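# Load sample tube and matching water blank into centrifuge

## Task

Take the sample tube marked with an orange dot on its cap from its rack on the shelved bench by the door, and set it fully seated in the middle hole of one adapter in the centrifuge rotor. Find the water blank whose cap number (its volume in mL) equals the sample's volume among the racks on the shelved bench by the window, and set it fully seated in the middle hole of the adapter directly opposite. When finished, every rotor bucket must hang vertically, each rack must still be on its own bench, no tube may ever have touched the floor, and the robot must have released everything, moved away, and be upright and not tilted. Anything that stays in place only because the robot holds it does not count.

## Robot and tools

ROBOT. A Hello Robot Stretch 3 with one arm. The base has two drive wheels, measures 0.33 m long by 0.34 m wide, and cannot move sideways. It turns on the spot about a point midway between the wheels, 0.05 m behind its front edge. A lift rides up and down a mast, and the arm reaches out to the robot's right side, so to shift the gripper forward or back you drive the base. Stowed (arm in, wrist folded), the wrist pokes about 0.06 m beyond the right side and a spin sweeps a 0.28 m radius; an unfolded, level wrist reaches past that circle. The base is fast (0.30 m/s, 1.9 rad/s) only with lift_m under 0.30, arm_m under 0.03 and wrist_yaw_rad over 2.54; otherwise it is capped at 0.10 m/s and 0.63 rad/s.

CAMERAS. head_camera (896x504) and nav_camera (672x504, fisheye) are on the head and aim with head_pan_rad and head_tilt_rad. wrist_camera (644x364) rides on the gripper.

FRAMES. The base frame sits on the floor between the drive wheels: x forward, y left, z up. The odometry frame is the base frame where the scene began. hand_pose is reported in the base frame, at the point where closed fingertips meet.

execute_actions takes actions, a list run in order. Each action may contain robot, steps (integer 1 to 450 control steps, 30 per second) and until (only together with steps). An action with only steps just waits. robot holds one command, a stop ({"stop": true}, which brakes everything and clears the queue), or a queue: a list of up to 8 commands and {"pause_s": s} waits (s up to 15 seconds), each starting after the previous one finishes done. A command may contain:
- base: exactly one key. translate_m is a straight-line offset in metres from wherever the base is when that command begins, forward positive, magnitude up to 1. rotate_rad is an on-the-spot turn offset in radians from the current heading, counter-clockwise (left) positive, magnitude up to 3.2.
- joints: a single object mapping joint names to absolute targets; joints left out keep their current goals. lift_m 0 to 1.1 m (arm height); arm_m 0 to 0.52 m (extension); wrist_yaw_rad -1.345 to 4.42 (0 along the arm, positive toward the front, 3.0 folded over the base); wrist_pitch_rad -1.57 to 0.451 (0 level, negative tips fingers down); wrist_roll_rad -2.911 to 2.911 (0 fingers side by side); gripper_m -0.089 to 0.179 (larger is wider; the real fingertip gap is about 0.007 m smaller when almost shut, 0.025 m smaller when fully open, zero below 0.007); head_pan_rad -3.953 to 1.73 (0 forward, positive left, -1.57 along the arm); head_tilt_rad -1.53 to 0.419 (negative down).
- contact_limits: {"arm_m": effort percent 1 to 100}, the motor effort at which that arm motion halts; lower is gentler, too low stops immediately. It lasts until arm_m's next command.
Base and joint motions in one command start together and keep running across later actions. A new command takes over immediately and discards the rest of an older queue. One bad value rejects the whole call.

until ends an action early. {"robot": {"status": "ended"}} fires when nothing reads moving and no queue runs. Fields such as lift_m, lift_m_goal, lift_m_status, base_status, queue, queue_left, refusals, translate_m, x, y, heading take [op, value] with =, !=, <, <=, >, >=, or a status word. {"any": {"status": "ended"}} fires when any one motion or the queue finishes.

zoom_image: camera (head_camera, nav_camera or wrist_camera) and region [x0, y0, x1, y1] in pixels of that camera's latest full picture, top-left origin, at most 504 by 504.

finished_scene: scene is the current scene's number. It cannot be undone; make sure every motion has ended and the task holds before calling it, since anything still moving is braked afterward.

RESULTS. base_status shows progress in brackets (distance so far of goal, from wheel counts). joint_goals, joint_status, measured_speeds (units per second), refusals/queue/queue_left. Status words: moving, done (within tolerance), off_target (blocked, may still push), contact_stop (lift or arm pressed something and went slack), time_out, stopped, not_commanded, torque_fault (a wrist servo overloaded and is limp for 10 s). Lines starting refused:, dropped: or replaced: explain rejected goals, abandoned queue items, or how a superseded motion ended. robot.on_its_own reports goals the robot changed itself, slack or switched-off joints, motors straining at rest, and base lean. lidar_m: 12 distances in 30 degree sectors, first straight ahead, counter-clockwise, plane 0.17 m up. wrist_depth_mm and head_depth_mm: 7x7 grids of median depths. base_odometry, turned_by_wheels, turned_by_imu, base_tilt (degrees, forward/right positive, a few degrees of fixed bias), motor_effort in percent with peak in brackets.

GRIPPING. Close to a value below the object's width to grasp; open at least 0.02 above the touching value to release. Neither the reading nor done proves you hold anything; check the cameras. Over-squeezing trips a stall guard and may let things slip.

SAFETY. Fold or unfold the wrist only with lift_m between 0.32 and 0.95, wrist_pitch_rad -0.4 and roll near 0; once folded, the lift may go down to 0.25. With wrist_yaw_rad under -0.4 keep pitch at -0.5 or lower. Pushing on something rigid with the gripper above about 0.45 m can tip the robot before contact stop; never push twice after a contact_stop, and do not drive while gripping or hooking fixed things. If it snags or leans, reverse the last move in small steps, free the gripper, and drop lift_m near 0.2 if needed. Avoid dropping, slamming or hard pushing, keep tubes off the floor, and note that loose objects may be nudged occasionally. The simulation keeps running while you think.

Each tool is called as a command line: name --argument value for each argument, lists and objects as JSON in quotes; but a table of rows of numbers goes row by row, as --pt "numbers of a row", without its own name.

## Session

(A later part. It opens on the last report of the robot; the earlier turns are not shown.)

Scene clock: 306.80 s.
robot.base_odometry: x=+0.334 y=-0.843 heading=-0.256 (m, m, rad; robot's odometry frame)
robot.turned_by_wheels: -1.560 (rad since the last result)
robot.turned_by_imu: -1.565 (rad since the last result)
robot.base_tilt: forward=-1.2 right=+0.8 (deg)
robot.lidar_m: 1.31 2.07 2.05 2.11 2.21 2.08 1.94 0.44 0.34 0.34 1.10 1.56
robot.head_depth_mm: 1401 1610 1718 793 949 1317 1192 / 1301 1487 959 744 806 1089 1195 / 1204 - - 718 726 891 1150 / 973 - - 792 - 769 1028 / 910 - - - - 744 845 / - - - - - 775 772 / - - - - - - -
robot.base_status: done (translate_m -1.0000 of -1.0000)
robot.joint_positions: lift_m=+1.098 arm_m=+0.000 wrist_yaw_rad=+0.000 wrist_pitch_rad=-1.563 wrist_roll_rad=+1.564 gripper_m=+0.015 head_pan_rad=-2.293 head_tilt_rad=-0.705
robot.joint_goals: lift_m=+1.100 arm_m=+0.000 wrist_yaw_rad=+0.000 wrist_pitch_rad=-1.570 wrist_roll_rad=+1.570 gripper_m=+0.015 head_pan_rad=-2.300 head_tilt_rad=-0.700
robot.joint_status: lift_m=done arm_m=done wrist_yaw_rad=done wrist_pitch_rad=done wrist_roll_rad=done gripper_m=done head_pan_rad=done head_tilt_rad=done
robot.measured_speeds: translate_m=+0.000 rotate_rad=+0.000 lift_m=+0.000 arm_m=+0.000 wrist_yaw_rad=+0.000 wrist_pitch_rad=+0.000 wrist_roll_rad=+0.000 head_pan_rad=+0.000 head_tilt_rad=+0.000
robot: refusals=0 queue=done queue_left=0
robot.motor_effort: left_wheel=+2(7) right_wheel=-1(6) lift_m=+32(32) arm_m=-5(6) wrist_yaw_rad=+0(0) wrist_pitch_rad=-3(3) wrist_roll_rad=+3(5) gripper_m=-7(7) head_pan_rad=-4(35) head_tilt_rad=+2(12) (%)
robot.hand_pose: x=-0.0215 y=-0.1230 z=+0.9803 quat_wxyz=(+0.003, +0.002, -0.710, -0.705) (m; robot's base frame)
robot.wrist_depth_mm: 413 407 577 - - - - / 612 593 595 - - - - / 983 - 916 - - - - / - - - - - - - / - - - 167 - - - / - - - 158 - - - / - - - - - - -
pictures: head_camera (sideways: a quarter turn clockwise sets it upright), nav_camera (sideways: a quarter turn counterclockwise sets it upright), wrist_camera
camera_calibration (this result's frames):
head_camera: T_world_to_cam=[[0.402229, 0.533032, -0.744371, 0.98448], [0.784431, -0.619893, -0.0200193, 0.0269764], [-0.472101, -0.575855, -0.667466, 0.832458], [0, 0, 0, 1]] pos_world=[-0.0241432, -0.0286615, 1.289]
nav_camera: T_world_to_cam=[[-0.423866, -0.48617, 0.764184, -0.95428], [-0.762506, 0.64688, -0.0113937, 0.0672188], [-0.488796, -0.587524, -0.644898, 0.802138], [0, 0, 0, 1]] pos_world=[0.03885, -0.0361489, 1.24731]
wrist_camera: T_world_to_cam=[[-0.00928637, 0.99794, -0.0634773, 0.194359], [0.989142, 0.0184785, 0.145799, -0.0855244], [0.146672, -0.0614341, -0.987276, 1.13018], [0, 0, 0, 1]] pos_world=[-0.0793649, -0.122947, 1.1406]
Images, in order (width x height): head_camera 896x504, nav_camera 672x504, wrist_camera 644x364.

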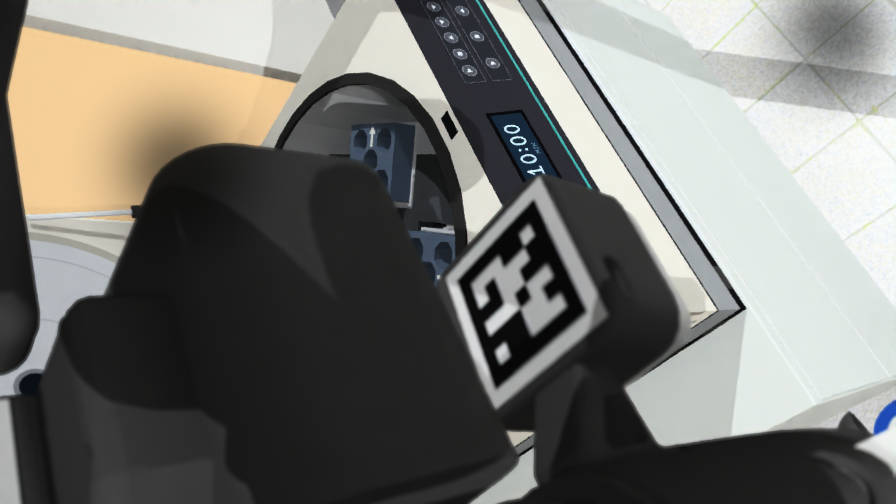

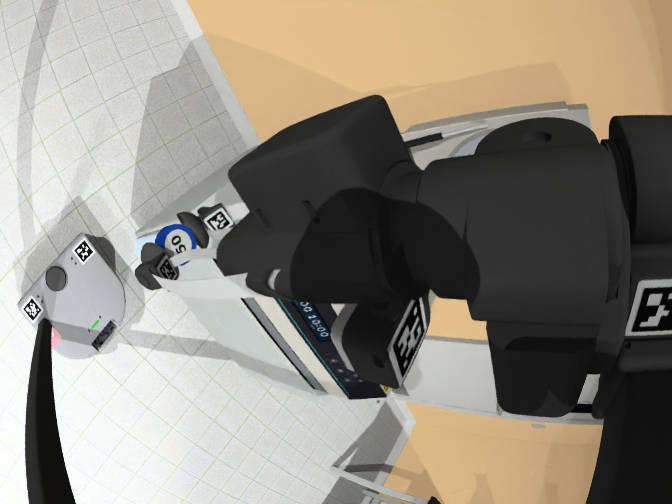

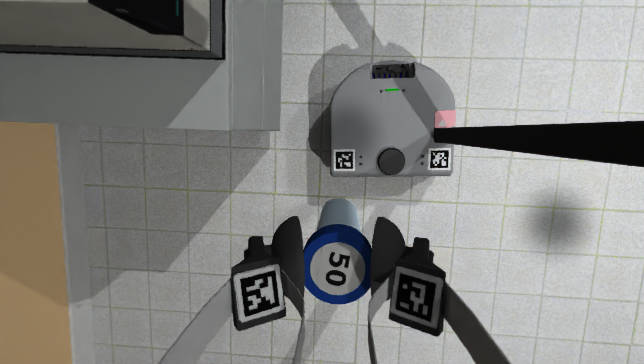

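execute_actions --actions '[{"robot":[{"base":{"translate_m":-0.575},"joints":{"head_pan_rad":-1.57,"head_tilt_rad":-0.9}},{"joints":{"arm_m":0.33}}],"steps":450,"until":{"robot":{"status":"ended"}}}]'

Scene clock: 320.33 s.
robot.base_odometry: x=-0.223 y=-0.697 heading=-0.256 (m, m, rad; robot's odometry frame)
robot.turned_by_wheels: +0.000 (rad since the last result)
robot.turned_by_imu: +0.002 (rad since the last result)
robot.base_tilt: forward=-1.1 right=+0.7 (deg)
robot.lidar_m: 1.89 2.48 2.20 2.14 1.79 1.56 1.36 1.34 0.30 0.29 0.31 0.44
robot.head_depth_mm: 895 1041 1147 902 779 754 1133 / 783 812 730 597 582 757 1118 / 826 847 764 595 588 782 1130 / 800 872 763 592 594 807 1142 / 810 875 751 672 603 833 1127 / 815 854 781 661 612 866 1122 / 824 828 800 591 620 895 1119
robot.base_status: done (translate_m -0.5750 of -0.5750)
robot.joint_positions: lift_m=+1.098 arm_m=+0.330 wrist_yaw_rad=+0.000 wrist_pitch_rad=-1.563 wrist_roll_rad=+1.565 gripper_m=+0.015 head_pan_rad=-1.577 head_tilt_rad=-0.889
robot.joint_goals: lift_m=+1.100 arm_m=+0.330 wrist_yaw_rad=+0.000 wrist_pitch_rad=-1.570 wrist_roll_rad=+1.570 gripper_m=+0.015 head_pan_rad=-1.570 head_tilt_rad=-0.900
robot.joint_status: lift_m=done arm_m=done wrist_yaw_rad=done wrist_pitch_rad=done wrist_roll_rad=done gripper_m=done head_pan_rad=done head_tilt_rad=done
robot.measured_speeds: translate_m=+0.000 rotate_rad=+0.000 lift_m=+0.000 arm_m=+0.000 wrist_yaw_rad=+0.000 wrist_pitch_rad=+0.000 wrist_roll_rad=+0.000 head_pan_rad=+0.000 head_tilt_rad=+0.000
robot: refusals=0 queue=done queue_left=0
robot.motor_effort: left_wheel=+2(3) right_wheel=-2(8) lift_m=+32(31) arm_m=+5(6) wrist_yaw_rad=+0(1) wrist_pitch_rad=-3(3) wrist_roll_rad=+2(3) gripper_m=-7(7) head_pan_rad=+3(34) head_tilt_rad=-3(14) (%)
robot.hand_pose: x=-0.0215 y=-0.4522 z=+0.9803 quat_wxyz=(+0.002, +0.002, -0.710, -0.705) (m; robot's base frame)
robot.wrist_depth_mm: 585 576 559 553 545 - - / 341 336 326 322 317 334 - / 348 452 510 326 323 - - / 397 393 407 430 327 - - / 431 411 414 165 336 - - / 436 433 401 159 - - - / 436 421 432 423 379 - -
pictures: head_camera (sideways: a quarter turn clockwise sets it upright), nav_camera (sideways: a quarter turn counterclockwise sets it upright), wrist_camera
camera_calibration (this result's frames):
head_camera: T_world_to_cam=[[-0.0455589, 0.791168, -0.609899, 0.811981], [0.998707, 0.0498504, -0.00993603, 0.0125385], [0.0225426, -0.609563, -0.792417, 0.991938], [0, 0, 0, 1]] pos_world=[0.00210987, -0.0383903, 1.28138]
nav_camera: T_world_to_cam=[[-0.00154558, -0.773989, 0.633197, -0.786159], [-0.999844, -0.00993615, -0.014586, 0.0728195], [0.0175809, -0.633121, -0.773853, 0.966764], [0, 0, 0, 1]] pos_world=[0.0545965, 0.00432419, 1.24699]
wrist_camera: T_world_to_cam=[[-0.0079969, 0.997951, -0.0634782, 0.522943], [0.989164, 0.017201, 0.145806, -0.0800319], [0.146599, -0.0616244, -0.987275, 1.10986], [0, 0, 0, 1]] pos_world=[-0.0793587, -0.4521, 1.1406]
Images, in order (width x height): head_camera 896x504, nav_camera 672x504, wrist_camera 644x364.

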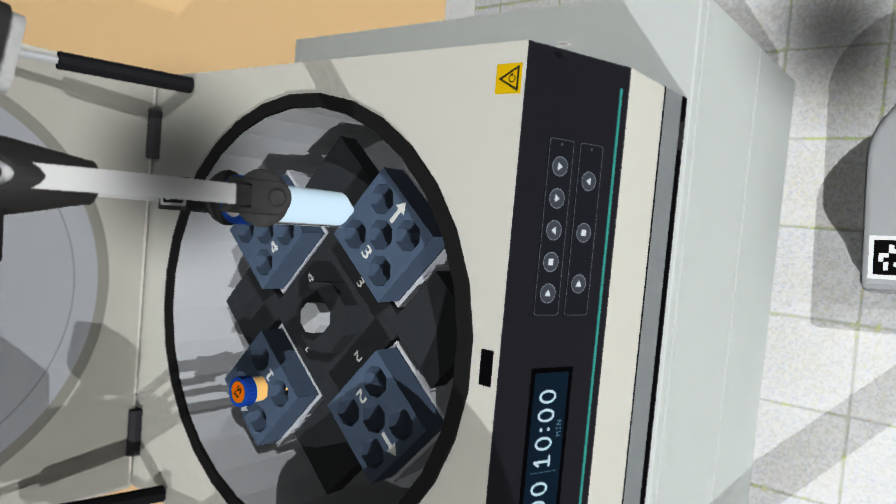

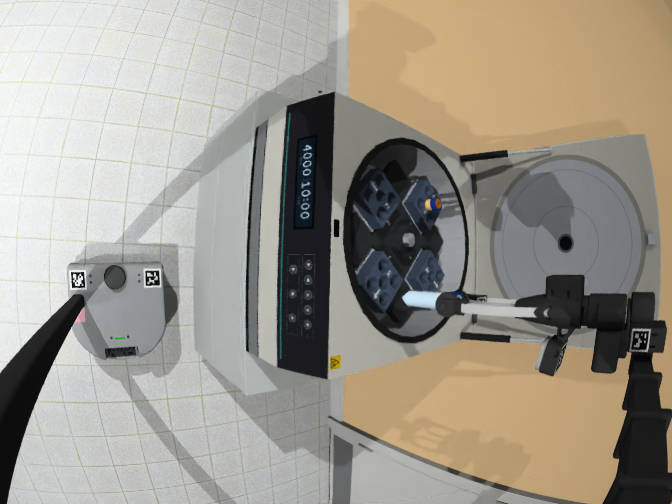

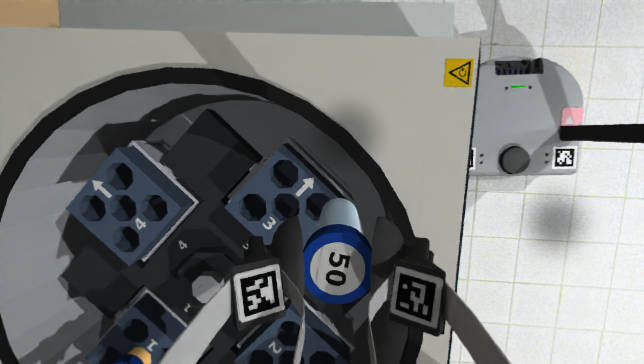

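execute_actions --actions '[{"robot":[{"base":{"translate_m":0.026},"joints":{"arm_m":0.394}},{"joints":{"lift_m":1.0}}],"steps":450,"until":{"robot":{"status":"ended"}}}]'

Scene clock: 328.33 s.
robot.base_odometry: x=-0.197 y=-0.704 heading=-0.256 (m, m, rad; robot's odometry frame)
robot.turned_by_wheels: +0.000 (rad since the last result)
robot.turned_by_imu: +0.001 (rad since the last result)
robot.base_tilt: forward=-1.3 right=+0.7 (deg)
robot.lidar_m: 1.86 2.46 2.19 2.13 1.82 1.80 1.39 0.40 0.30 0.30 0.31 0.45
robot.head_depth_mm: 771 999 751 609 586 753 1127 / 755 833 771 596 582 761 1111 / - 847 765 590 589 787 1127 / 790 878 765 666 599 812 1135 / 809 876 764 671 606 842 1129 / 817 849 779 590 613 873 1128 / 808 824 782 593 621 902 1121
robot.base_status: done (translate_m +0.0260 of +0.0260)
robot.joint_positions: lift_m=+1.001 arm_m=+0.394 wrist_yaw_rad=+0.000 wrist_pitch_rad=-1.563 wrist_roll_rad=+1.565 gripper_m=+0.015 head_pan_rad=-1.577 head_tilt_rad=-0.889
robot.joint_goals: lift_m=+1.000 arm_m=+0.394 wrist_yaw_rad=+0.000 wrist_pitch_rad=-1.570 wrist_roll_rad=+1.570 gripper_m=+0.015 head_pan_rad=-1.570 head_tilt_rad=-0.900
robot.joint_status: lift_m=done arm_m=done wrist_yaw_rad=done wrist_pitch_rad=done wrist_roll_rad=done gripper_m=done head_pan_rad=done head_tilt_rad=done
robot.measured_speeds: translate_m=+0.000 rotate_rad=+0.000 lift_m=+0.000 arm_m=+0.000 wrist_yaw_rad=+0.000 wrist_pitch_rad=+0.000 wrist_roll_rad=+0.000 head_pan_rad=+0.000 head_tilt_rad=+0.000
robot: refusals=0 queue=done queue_left=0
robot.motor_effort: left_wheel=+2(7) right_wheel=-2(5) lift_m=+12(37) arm_m=+4(4) wrist_yaw_rad=+0(0) wrist_pitch_rad=-3(3) wrist_roll_rad=+2(2) gripper_m=-7(7) head_pan_rad=+3(2) head_tilt_rad=-4(3) (%)
robot.hand_pose: x=-0.0215 y=-0.5162 z=+0.8828 quat_wxyz=(+0.002, +0.002, -0.710, -0.705) (m; robot's base frame)
robot.wrist_depth_mm: 233 230 239 219 219 215 213 / 253 319 349 397 221 219 216 / 305 307 300 301 323 223 220 / 312 286 305 287 339 228 226 / 338 293 314 166 414 250 231 / 335 329 312 159 - 274 238 / 353 334 327 319 328 258 -
pictures: head_camera (sideways: a quarter turn clockwise sets it upright), nav_camera (sideways: a quarter turn counterclockwise sets it upright), wrist_camera
camera_calibration (this result's frames):
head_camera: T_world_to_cam=[[-0.0455624, 0.791168, -0.609899, 0.811981], [0.998707, 0.0498548, -0.00993603, 0.0125385], [0.0225453, -0.609563, -0.792417, 0.991938], [0, 0, 0, 1]] pos_world=[0.00211004, -0.0383903, 1.28138]
nav_camera: T_world_to_cam=[[-0.00154216, -0.773989, 0.633197, -0.786158], [-0.999844, -0.00994055, -0.014586, 0.0728195], [0.0175837, -0.633121, -0.773853, 0.966764], [0, 0, 0, 1]] pos_world=[0.0545964, 0.00432441, 1.24699]
wrist_camera: T_world_to_cam=[[-0.00799678, 0.997951, -0.0634781, 0.580622], [0.989164, 0.0172009, 0.145806, -0.064714], [0.146599, -0.0616243, -0.987275, 1.00965], [0, 0, 0, 1]] pos_world=[-0.0793587, -0.5161, 1.0431]
Images, in order (width x height): head_camera 896x504, nav_camera 672x504, wrist_camera 644x364.

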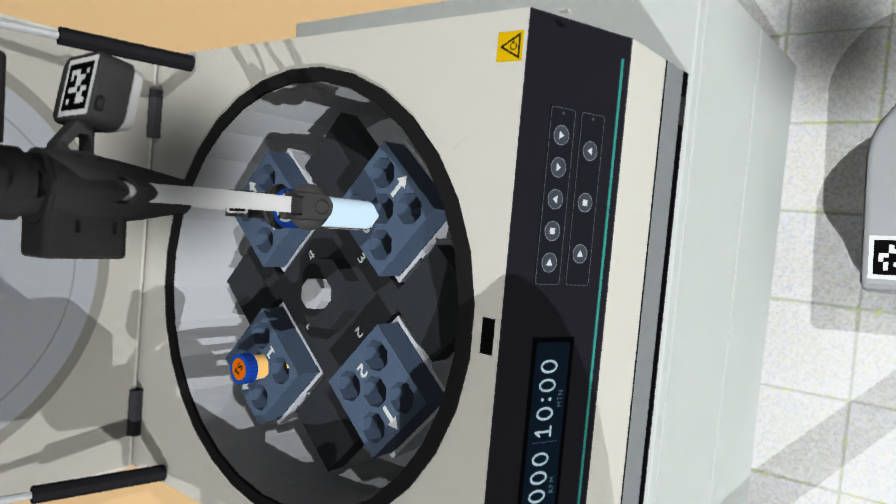

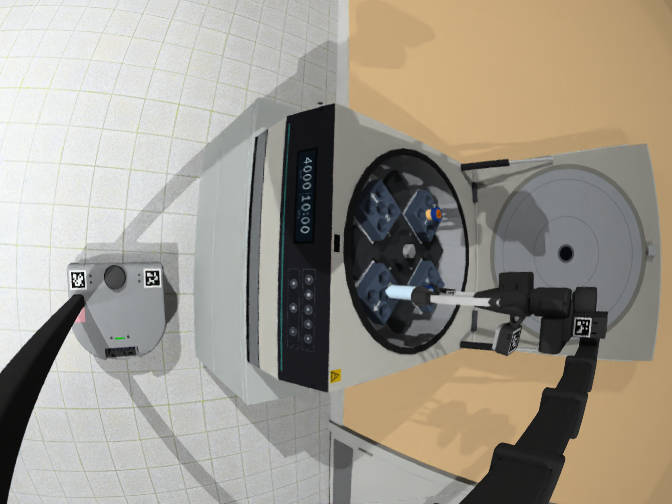

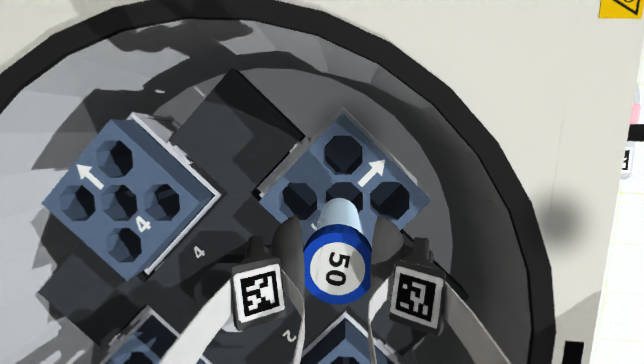

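execute_actions --actions '[{"robot":[{"base":{"translate_m":-0.005}},{"joints":{"lift_m":0.96}}],"steps":450,"until":{"robot":{"status":"ended"}}}]'

zoom_image --camera "head_camera" --region '[240,110,480,310]'

Scene clock: 333.83 s.
robot.base_odometry: x=-0.202 y=-0.703 heading=-0.256 (m, m, rad; robot's odometry frame)
robot.turned_by_wheels: +0.000 (rad since the last result)
robot.turned_by_imu: +0.001 (rad since the last result)
robot.base_tilt: forward=-1.4 right=+0.7 (deg)
robot.lidar_m: 1.87 2.46 2.18 2.13 1.81 1.80 1.38 0.40 0.30 0.30 0.31 0.45
robot.head_depth_mm: 779 1020 1028 610 599 754 1126 / 815 804 770 598 583 762 1116 / - 840 776 595 589 787 1130 / 789 877 769 666 596 814 1141 / 809 875 764 672 606 837 1126 / 819 850 779 588 613 871 1125 / 809 825 780 593 621 903 1118
robot.base_status: done (translate_m -0.0050 of -0.0050)
robot.joint_positions: lift_m=+0.961 arm_m=+0.394 wrist_yaw_rad=+0.000 wrist_pitch_rad=-1.564 wrist_roll_rad=+1.565 gripper_m=+0.015 head_pan_rad=-1.577 head_tilt_rad=-0.889
robot.joint_goals: lift_m=+0.960 arm_m=+0.394 wrist_yaw_rad=+0.000 wrist_pitch_rad=-1.570 wrist_roll_rad=+1.570 gripper_m=+0.015 head_pan_rad=-1.570 head_tilt_rad=-0.900
robot.joint_status: lift_m=done arm_m=done wrist_yaw_rad=done wrist_pitch_rad=done wrist_roll_rad=done gripper_m=done head_pan_rad=done head_tilt_rad=done
robot.measured_speeds: translate_m=+0.000 rotate_rad=+0.000 lift_m=+0.000 arm_m=+0.000 wrist_yaw_rad=+0.000 wrist_pitch_rad=+0.000 wrist_roll_rad=+0.000 head_pan_rad=+0.000 head_tilt_rad=+0.000
robot: refusals=0 queue=done queue_left=0
robot.motor_effort: left_wheel=+2(3) right_wheel=-1(8) lift_m=+12(14) arm_m=+4(4) wrist_yaw_rad=+0(0) wrist_pitch_rad=-3(3) wrist_roll_rad=+2(2) gripper_m=-7(7) head_pan_rad=+2(2) head_tilt_rad=-4(4) (%)
robot.hand_pose: x=-0.0215 y=-0.5161 z=+0.8428 quat_wxyz=(+0.002, +0.002, -0.709, -0.705) (m; robot's base frame)
robot.wrist_depth_mm: 192 214 222 181 181 179 175 / 248 307 320 364 182 182 179 / 282 270 259 317 321 184 183 / 249 251 266 234 304 194 187 / 258 257 271 164 290 245 190 / 289 280 276 159 - 272 193 / 293 288 258 278 275 258 198
pictures: head_camera (sideways: a quarter turn clockwise sets it upright), nav_camera (sideways: a quarter turn counterclockwise sets it upright), wrist_camera
camera_calibration (this result's frames):
head_camera: T_world_to_cam=[[-0.0455624, 0.791168, -0.609899, 0.811981], [0.998707, 0.0498548, -0.00993603, 0.0125385], [0.0225453, -0.609563, -0.792417, 0.991938], [0, 0, 0, 1]] pos_world=[0.00211004, -0.0383903, 1.28138]
nav_camera: T_world_to_cam=[[-0.00154216, -0.773989, 0.633197, -0.786159], [-0.999844, -0.00994056, -0.014586, 0.0728195], [0.0175837, -0.633121, -0.773853, 0.966764], [0, 0, 0, 1]] pos_world=[0.0545964, 0.00432441, 1.24699]
wrist_camera: T_world_to_cam=[[-0.00799915, 0.997995, -0.0627892, 0.577349], [0.989164, 0.0171026, 0.145818, -0.0589473], [0.1466, -0.0609424, -0.987317, 0.970573], [0, 0, 0, 1]] pos_world=[-0.0793587, -0.516034, 1.00311]
Images, in order (width x height): head_camera 896x504, nav_camera 672x504, wrist_camera 644x364.

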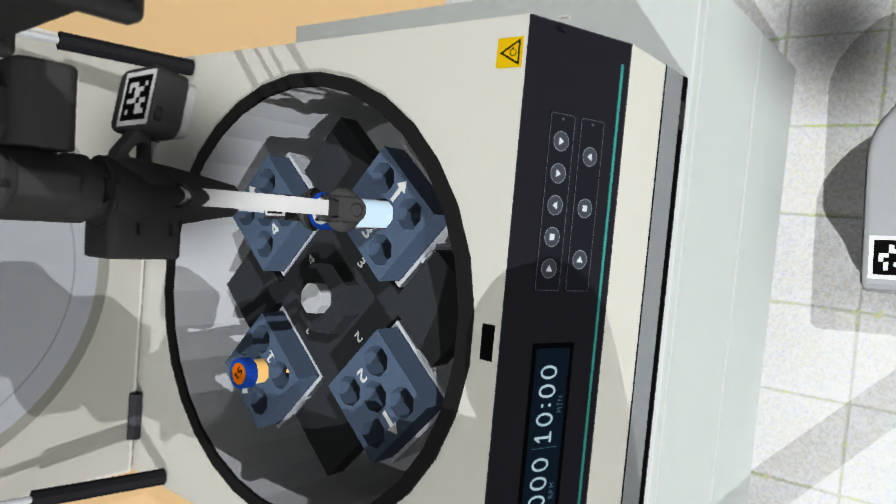

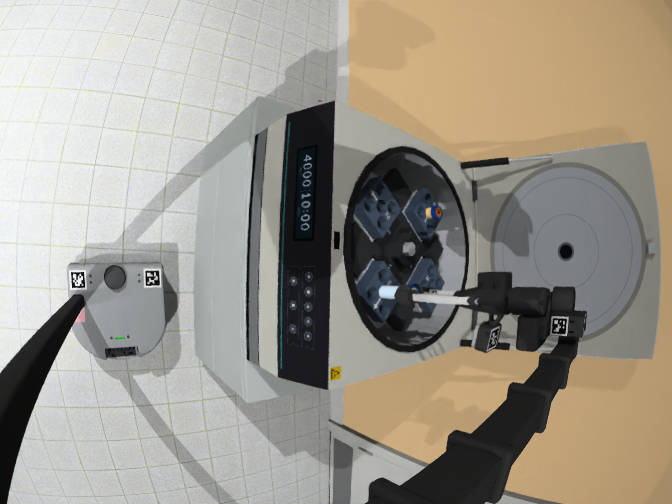

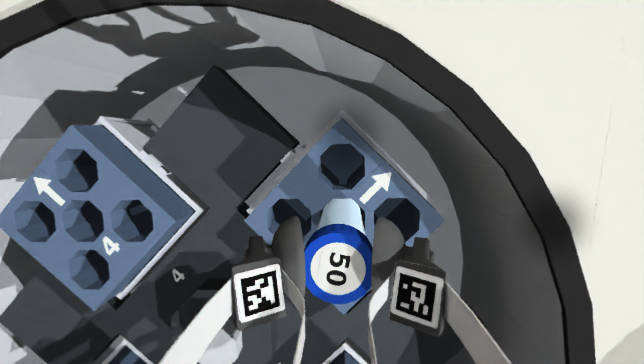

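Region (240, 110, 480, 310) of head_camera's 896x504 image, scaled by 2.100, with more detail than that image has.

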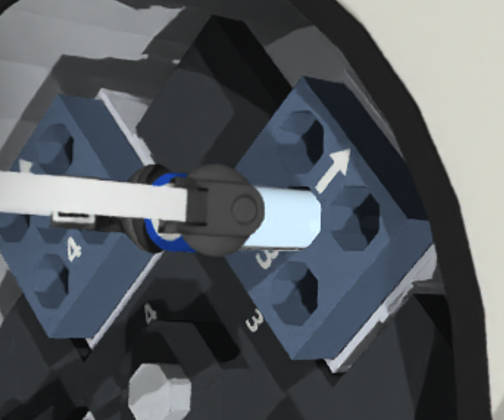

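execute_actions --actions '[{"robot":[{"joints":{"lift_m":0.912}},{"joints":{"gripper_m":0.06}},{"pause_s":0.5},{"joints":{"lift_m":0.97}},{"joints":{"gripper_m":0.0}},{"joints":{"lift_m":0.92}}],"steps":450,"until":{"robot":{"status":"ended"}}},{"robot":[{"joints":{"lift_m":1.05}},{"joints":{"arm_m":0.1}},{"pause_s":1.5}],"steps":300,"until":{"robot":{"status":"ended"}}}]'

zoom_image --camera "head_camera" --region '[150,60,500,500]'

Scene clock: 349.87 s.
robot.base_odometry: x=-0.202 y=-0.703 heading=-0.257 (m, m, rad; robot's odometry frame)
robot.turned_by_wheels: +0.000 (rad since the last result)
robot.turned_by_imu: +0.002 (rad since the last result)
robot.base_tilt: forward=-1.2 right=+0.7 (deg)
robot.lidar_m: 1.86 2.46 2.19 2.13 1.81 1.79 1.39 0.40 0.30 0.30 0.31 0.45
robot.head_depth_mm: - - - 598 600 752 1129 / - - - 596 584 764 1115 / - - - - 599 785 1124 / 802 872 - 583 599 812 1142 / 809 879 769 670 606 842 1125 / 818 850 780 588 613 872 1122 / 812 824 792 591 624 906 1120
robot.base_status: done (translate_m -0.0050 of -0.0050)
robot.joint_positions: lift_m=+1.049 arm_m=+0.100 wrist_yaw_rad=+0.000 wrist_pitch_rad=-1.569 wrist_roll_rad=+1.565 gripper_m=+0.000 head_pan_rad=-1.577 head_tilt_rad=-0.889
robot.joint_goals: lift_m=+1.050 arm_m=+0.100 wrist_yaw_rad=+0.000 wrist_pitch_rad=-1.570 wrist_roll_rad=+1.570 gripper_m=+0.000 head_pan_rad=-1.570 head_tilt_rad=-0.900
robot.joint_status: lift_m=done arm_m=done wrist_yaw_rad=done wrist_pitch_rad=done wrist_roll_rad=done gripper_m=done head_pan_rad=done head_tilt_rad=done
robot.measured_speeds: translate_m=+0.000 rotate_rad=+0.000 lift_m=+0.000 arm_m=+0.000 wrist_yaw_rad=+0.000 wrist_pitch_rad=+0.000 wrist_roll_rad=+0.000 head_pan_rad=+0.000 head_tilt_rad=+0.000
robot: refusals=0 queue=done queue_left=0
robot.motor_effort: left_wheel=+1(2) right_wheel=-1(2) lift_m=+31(33) arm_m=-4(6) wrist_yaw_rad=+0(0) wrist_pitch_rad=-1(4) wrist_roll_rad=+2(2) gripper_m=-3(81) head_pan_rad=+3(2) head_tilt_rad=-4(4) (%)
robot.hand_pose: x=-0.0215 y=-0.2215 z=+0.9319 quat_wxyz=(+0.002, +0.002, -0.708, -0.707) (m; robot's base frame)
robot.wrist_depth_mm: 283 279 324 - - - 990 / 289 285 313 962 - - - / 342 293 319 - - - - / 341 297 326 - - - - / 353 306 335 802 - - - / 386 380 326 - - - - / 370 384 330 - - - -
pictures: head_camera (sideways: a quarter turn clockwise sets it upright), nav_camera (sideways: a quarter turn counterclockwise sets it upright), wrist_camera
replaced: robot.lift_m: its motion had ended contact_stop
camera_calibration (this result's frames):
head_camera: T_world_to_cam=[[-0.0456827, 0.791262, -0.609769, 0.811813], [0.998699, 0.0500091, -0.00992681, 0.0125265], [0.0226393, -0.609429, -0.792517, 0.992068], [0, 0, 0, 1]] pos_world=[0.00211592, -0.0383875, 1.28137]
nav_camera: T_world_to_cam=[[-0.0014245, -0.774093, 0.63307, -0.785993], [-0.999843, -0.010091, -0.0145886, 0.0728229], [0.0176812, -0.632991, -0.773957, 0.966899], [0, 0, 0, 1]] pos_world=[0.0545958, 0.00434085, 1.24699]
wrist_camera: T_world_to_cam=[[-0.00832227, 0.998305, -0.0576048, 0.28416], [0.989158, 0.0166652, 0.145906, -0.0771437], [0.146618, -0.055766, -0.98762, 1.07789], [0, 0, 0, 1]] pos_world=[-0.0793661, -0.222283, 1.09217]
Images, in order (width x height): head_camera 896x504, nav_camera 672x504, wrist_camera 644x364.

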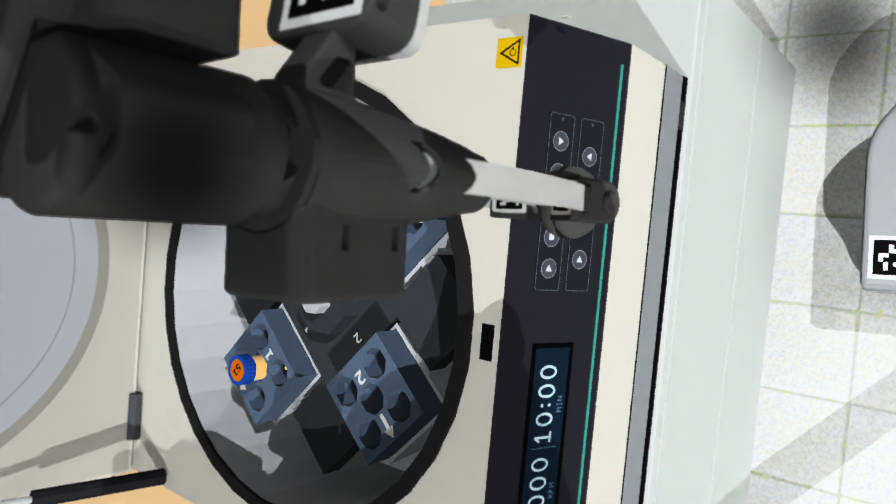

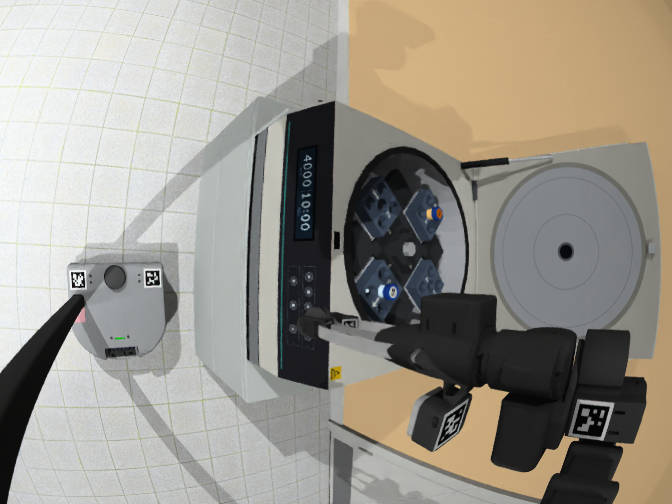

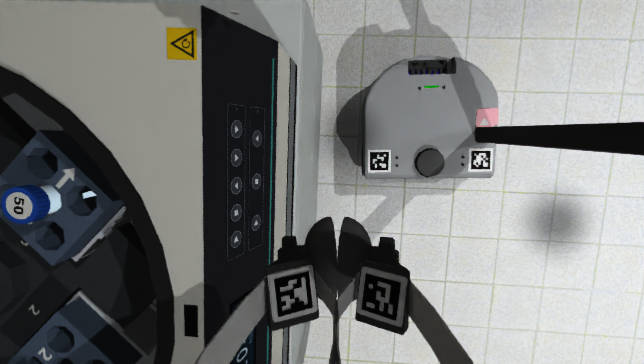

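Region (150, 60, 500, 500) of head_camera's 896x504 image, scaled by 1.145, with more detail than that image has; it fills the left 401 columns of this view, and the rest is white.

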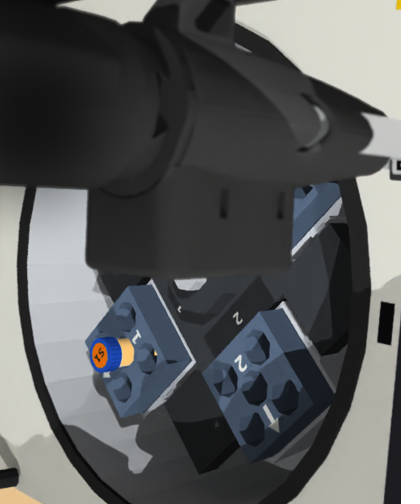

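Both in, similar heights.

finished_scene --scene 1

The scene is finished: the task was done.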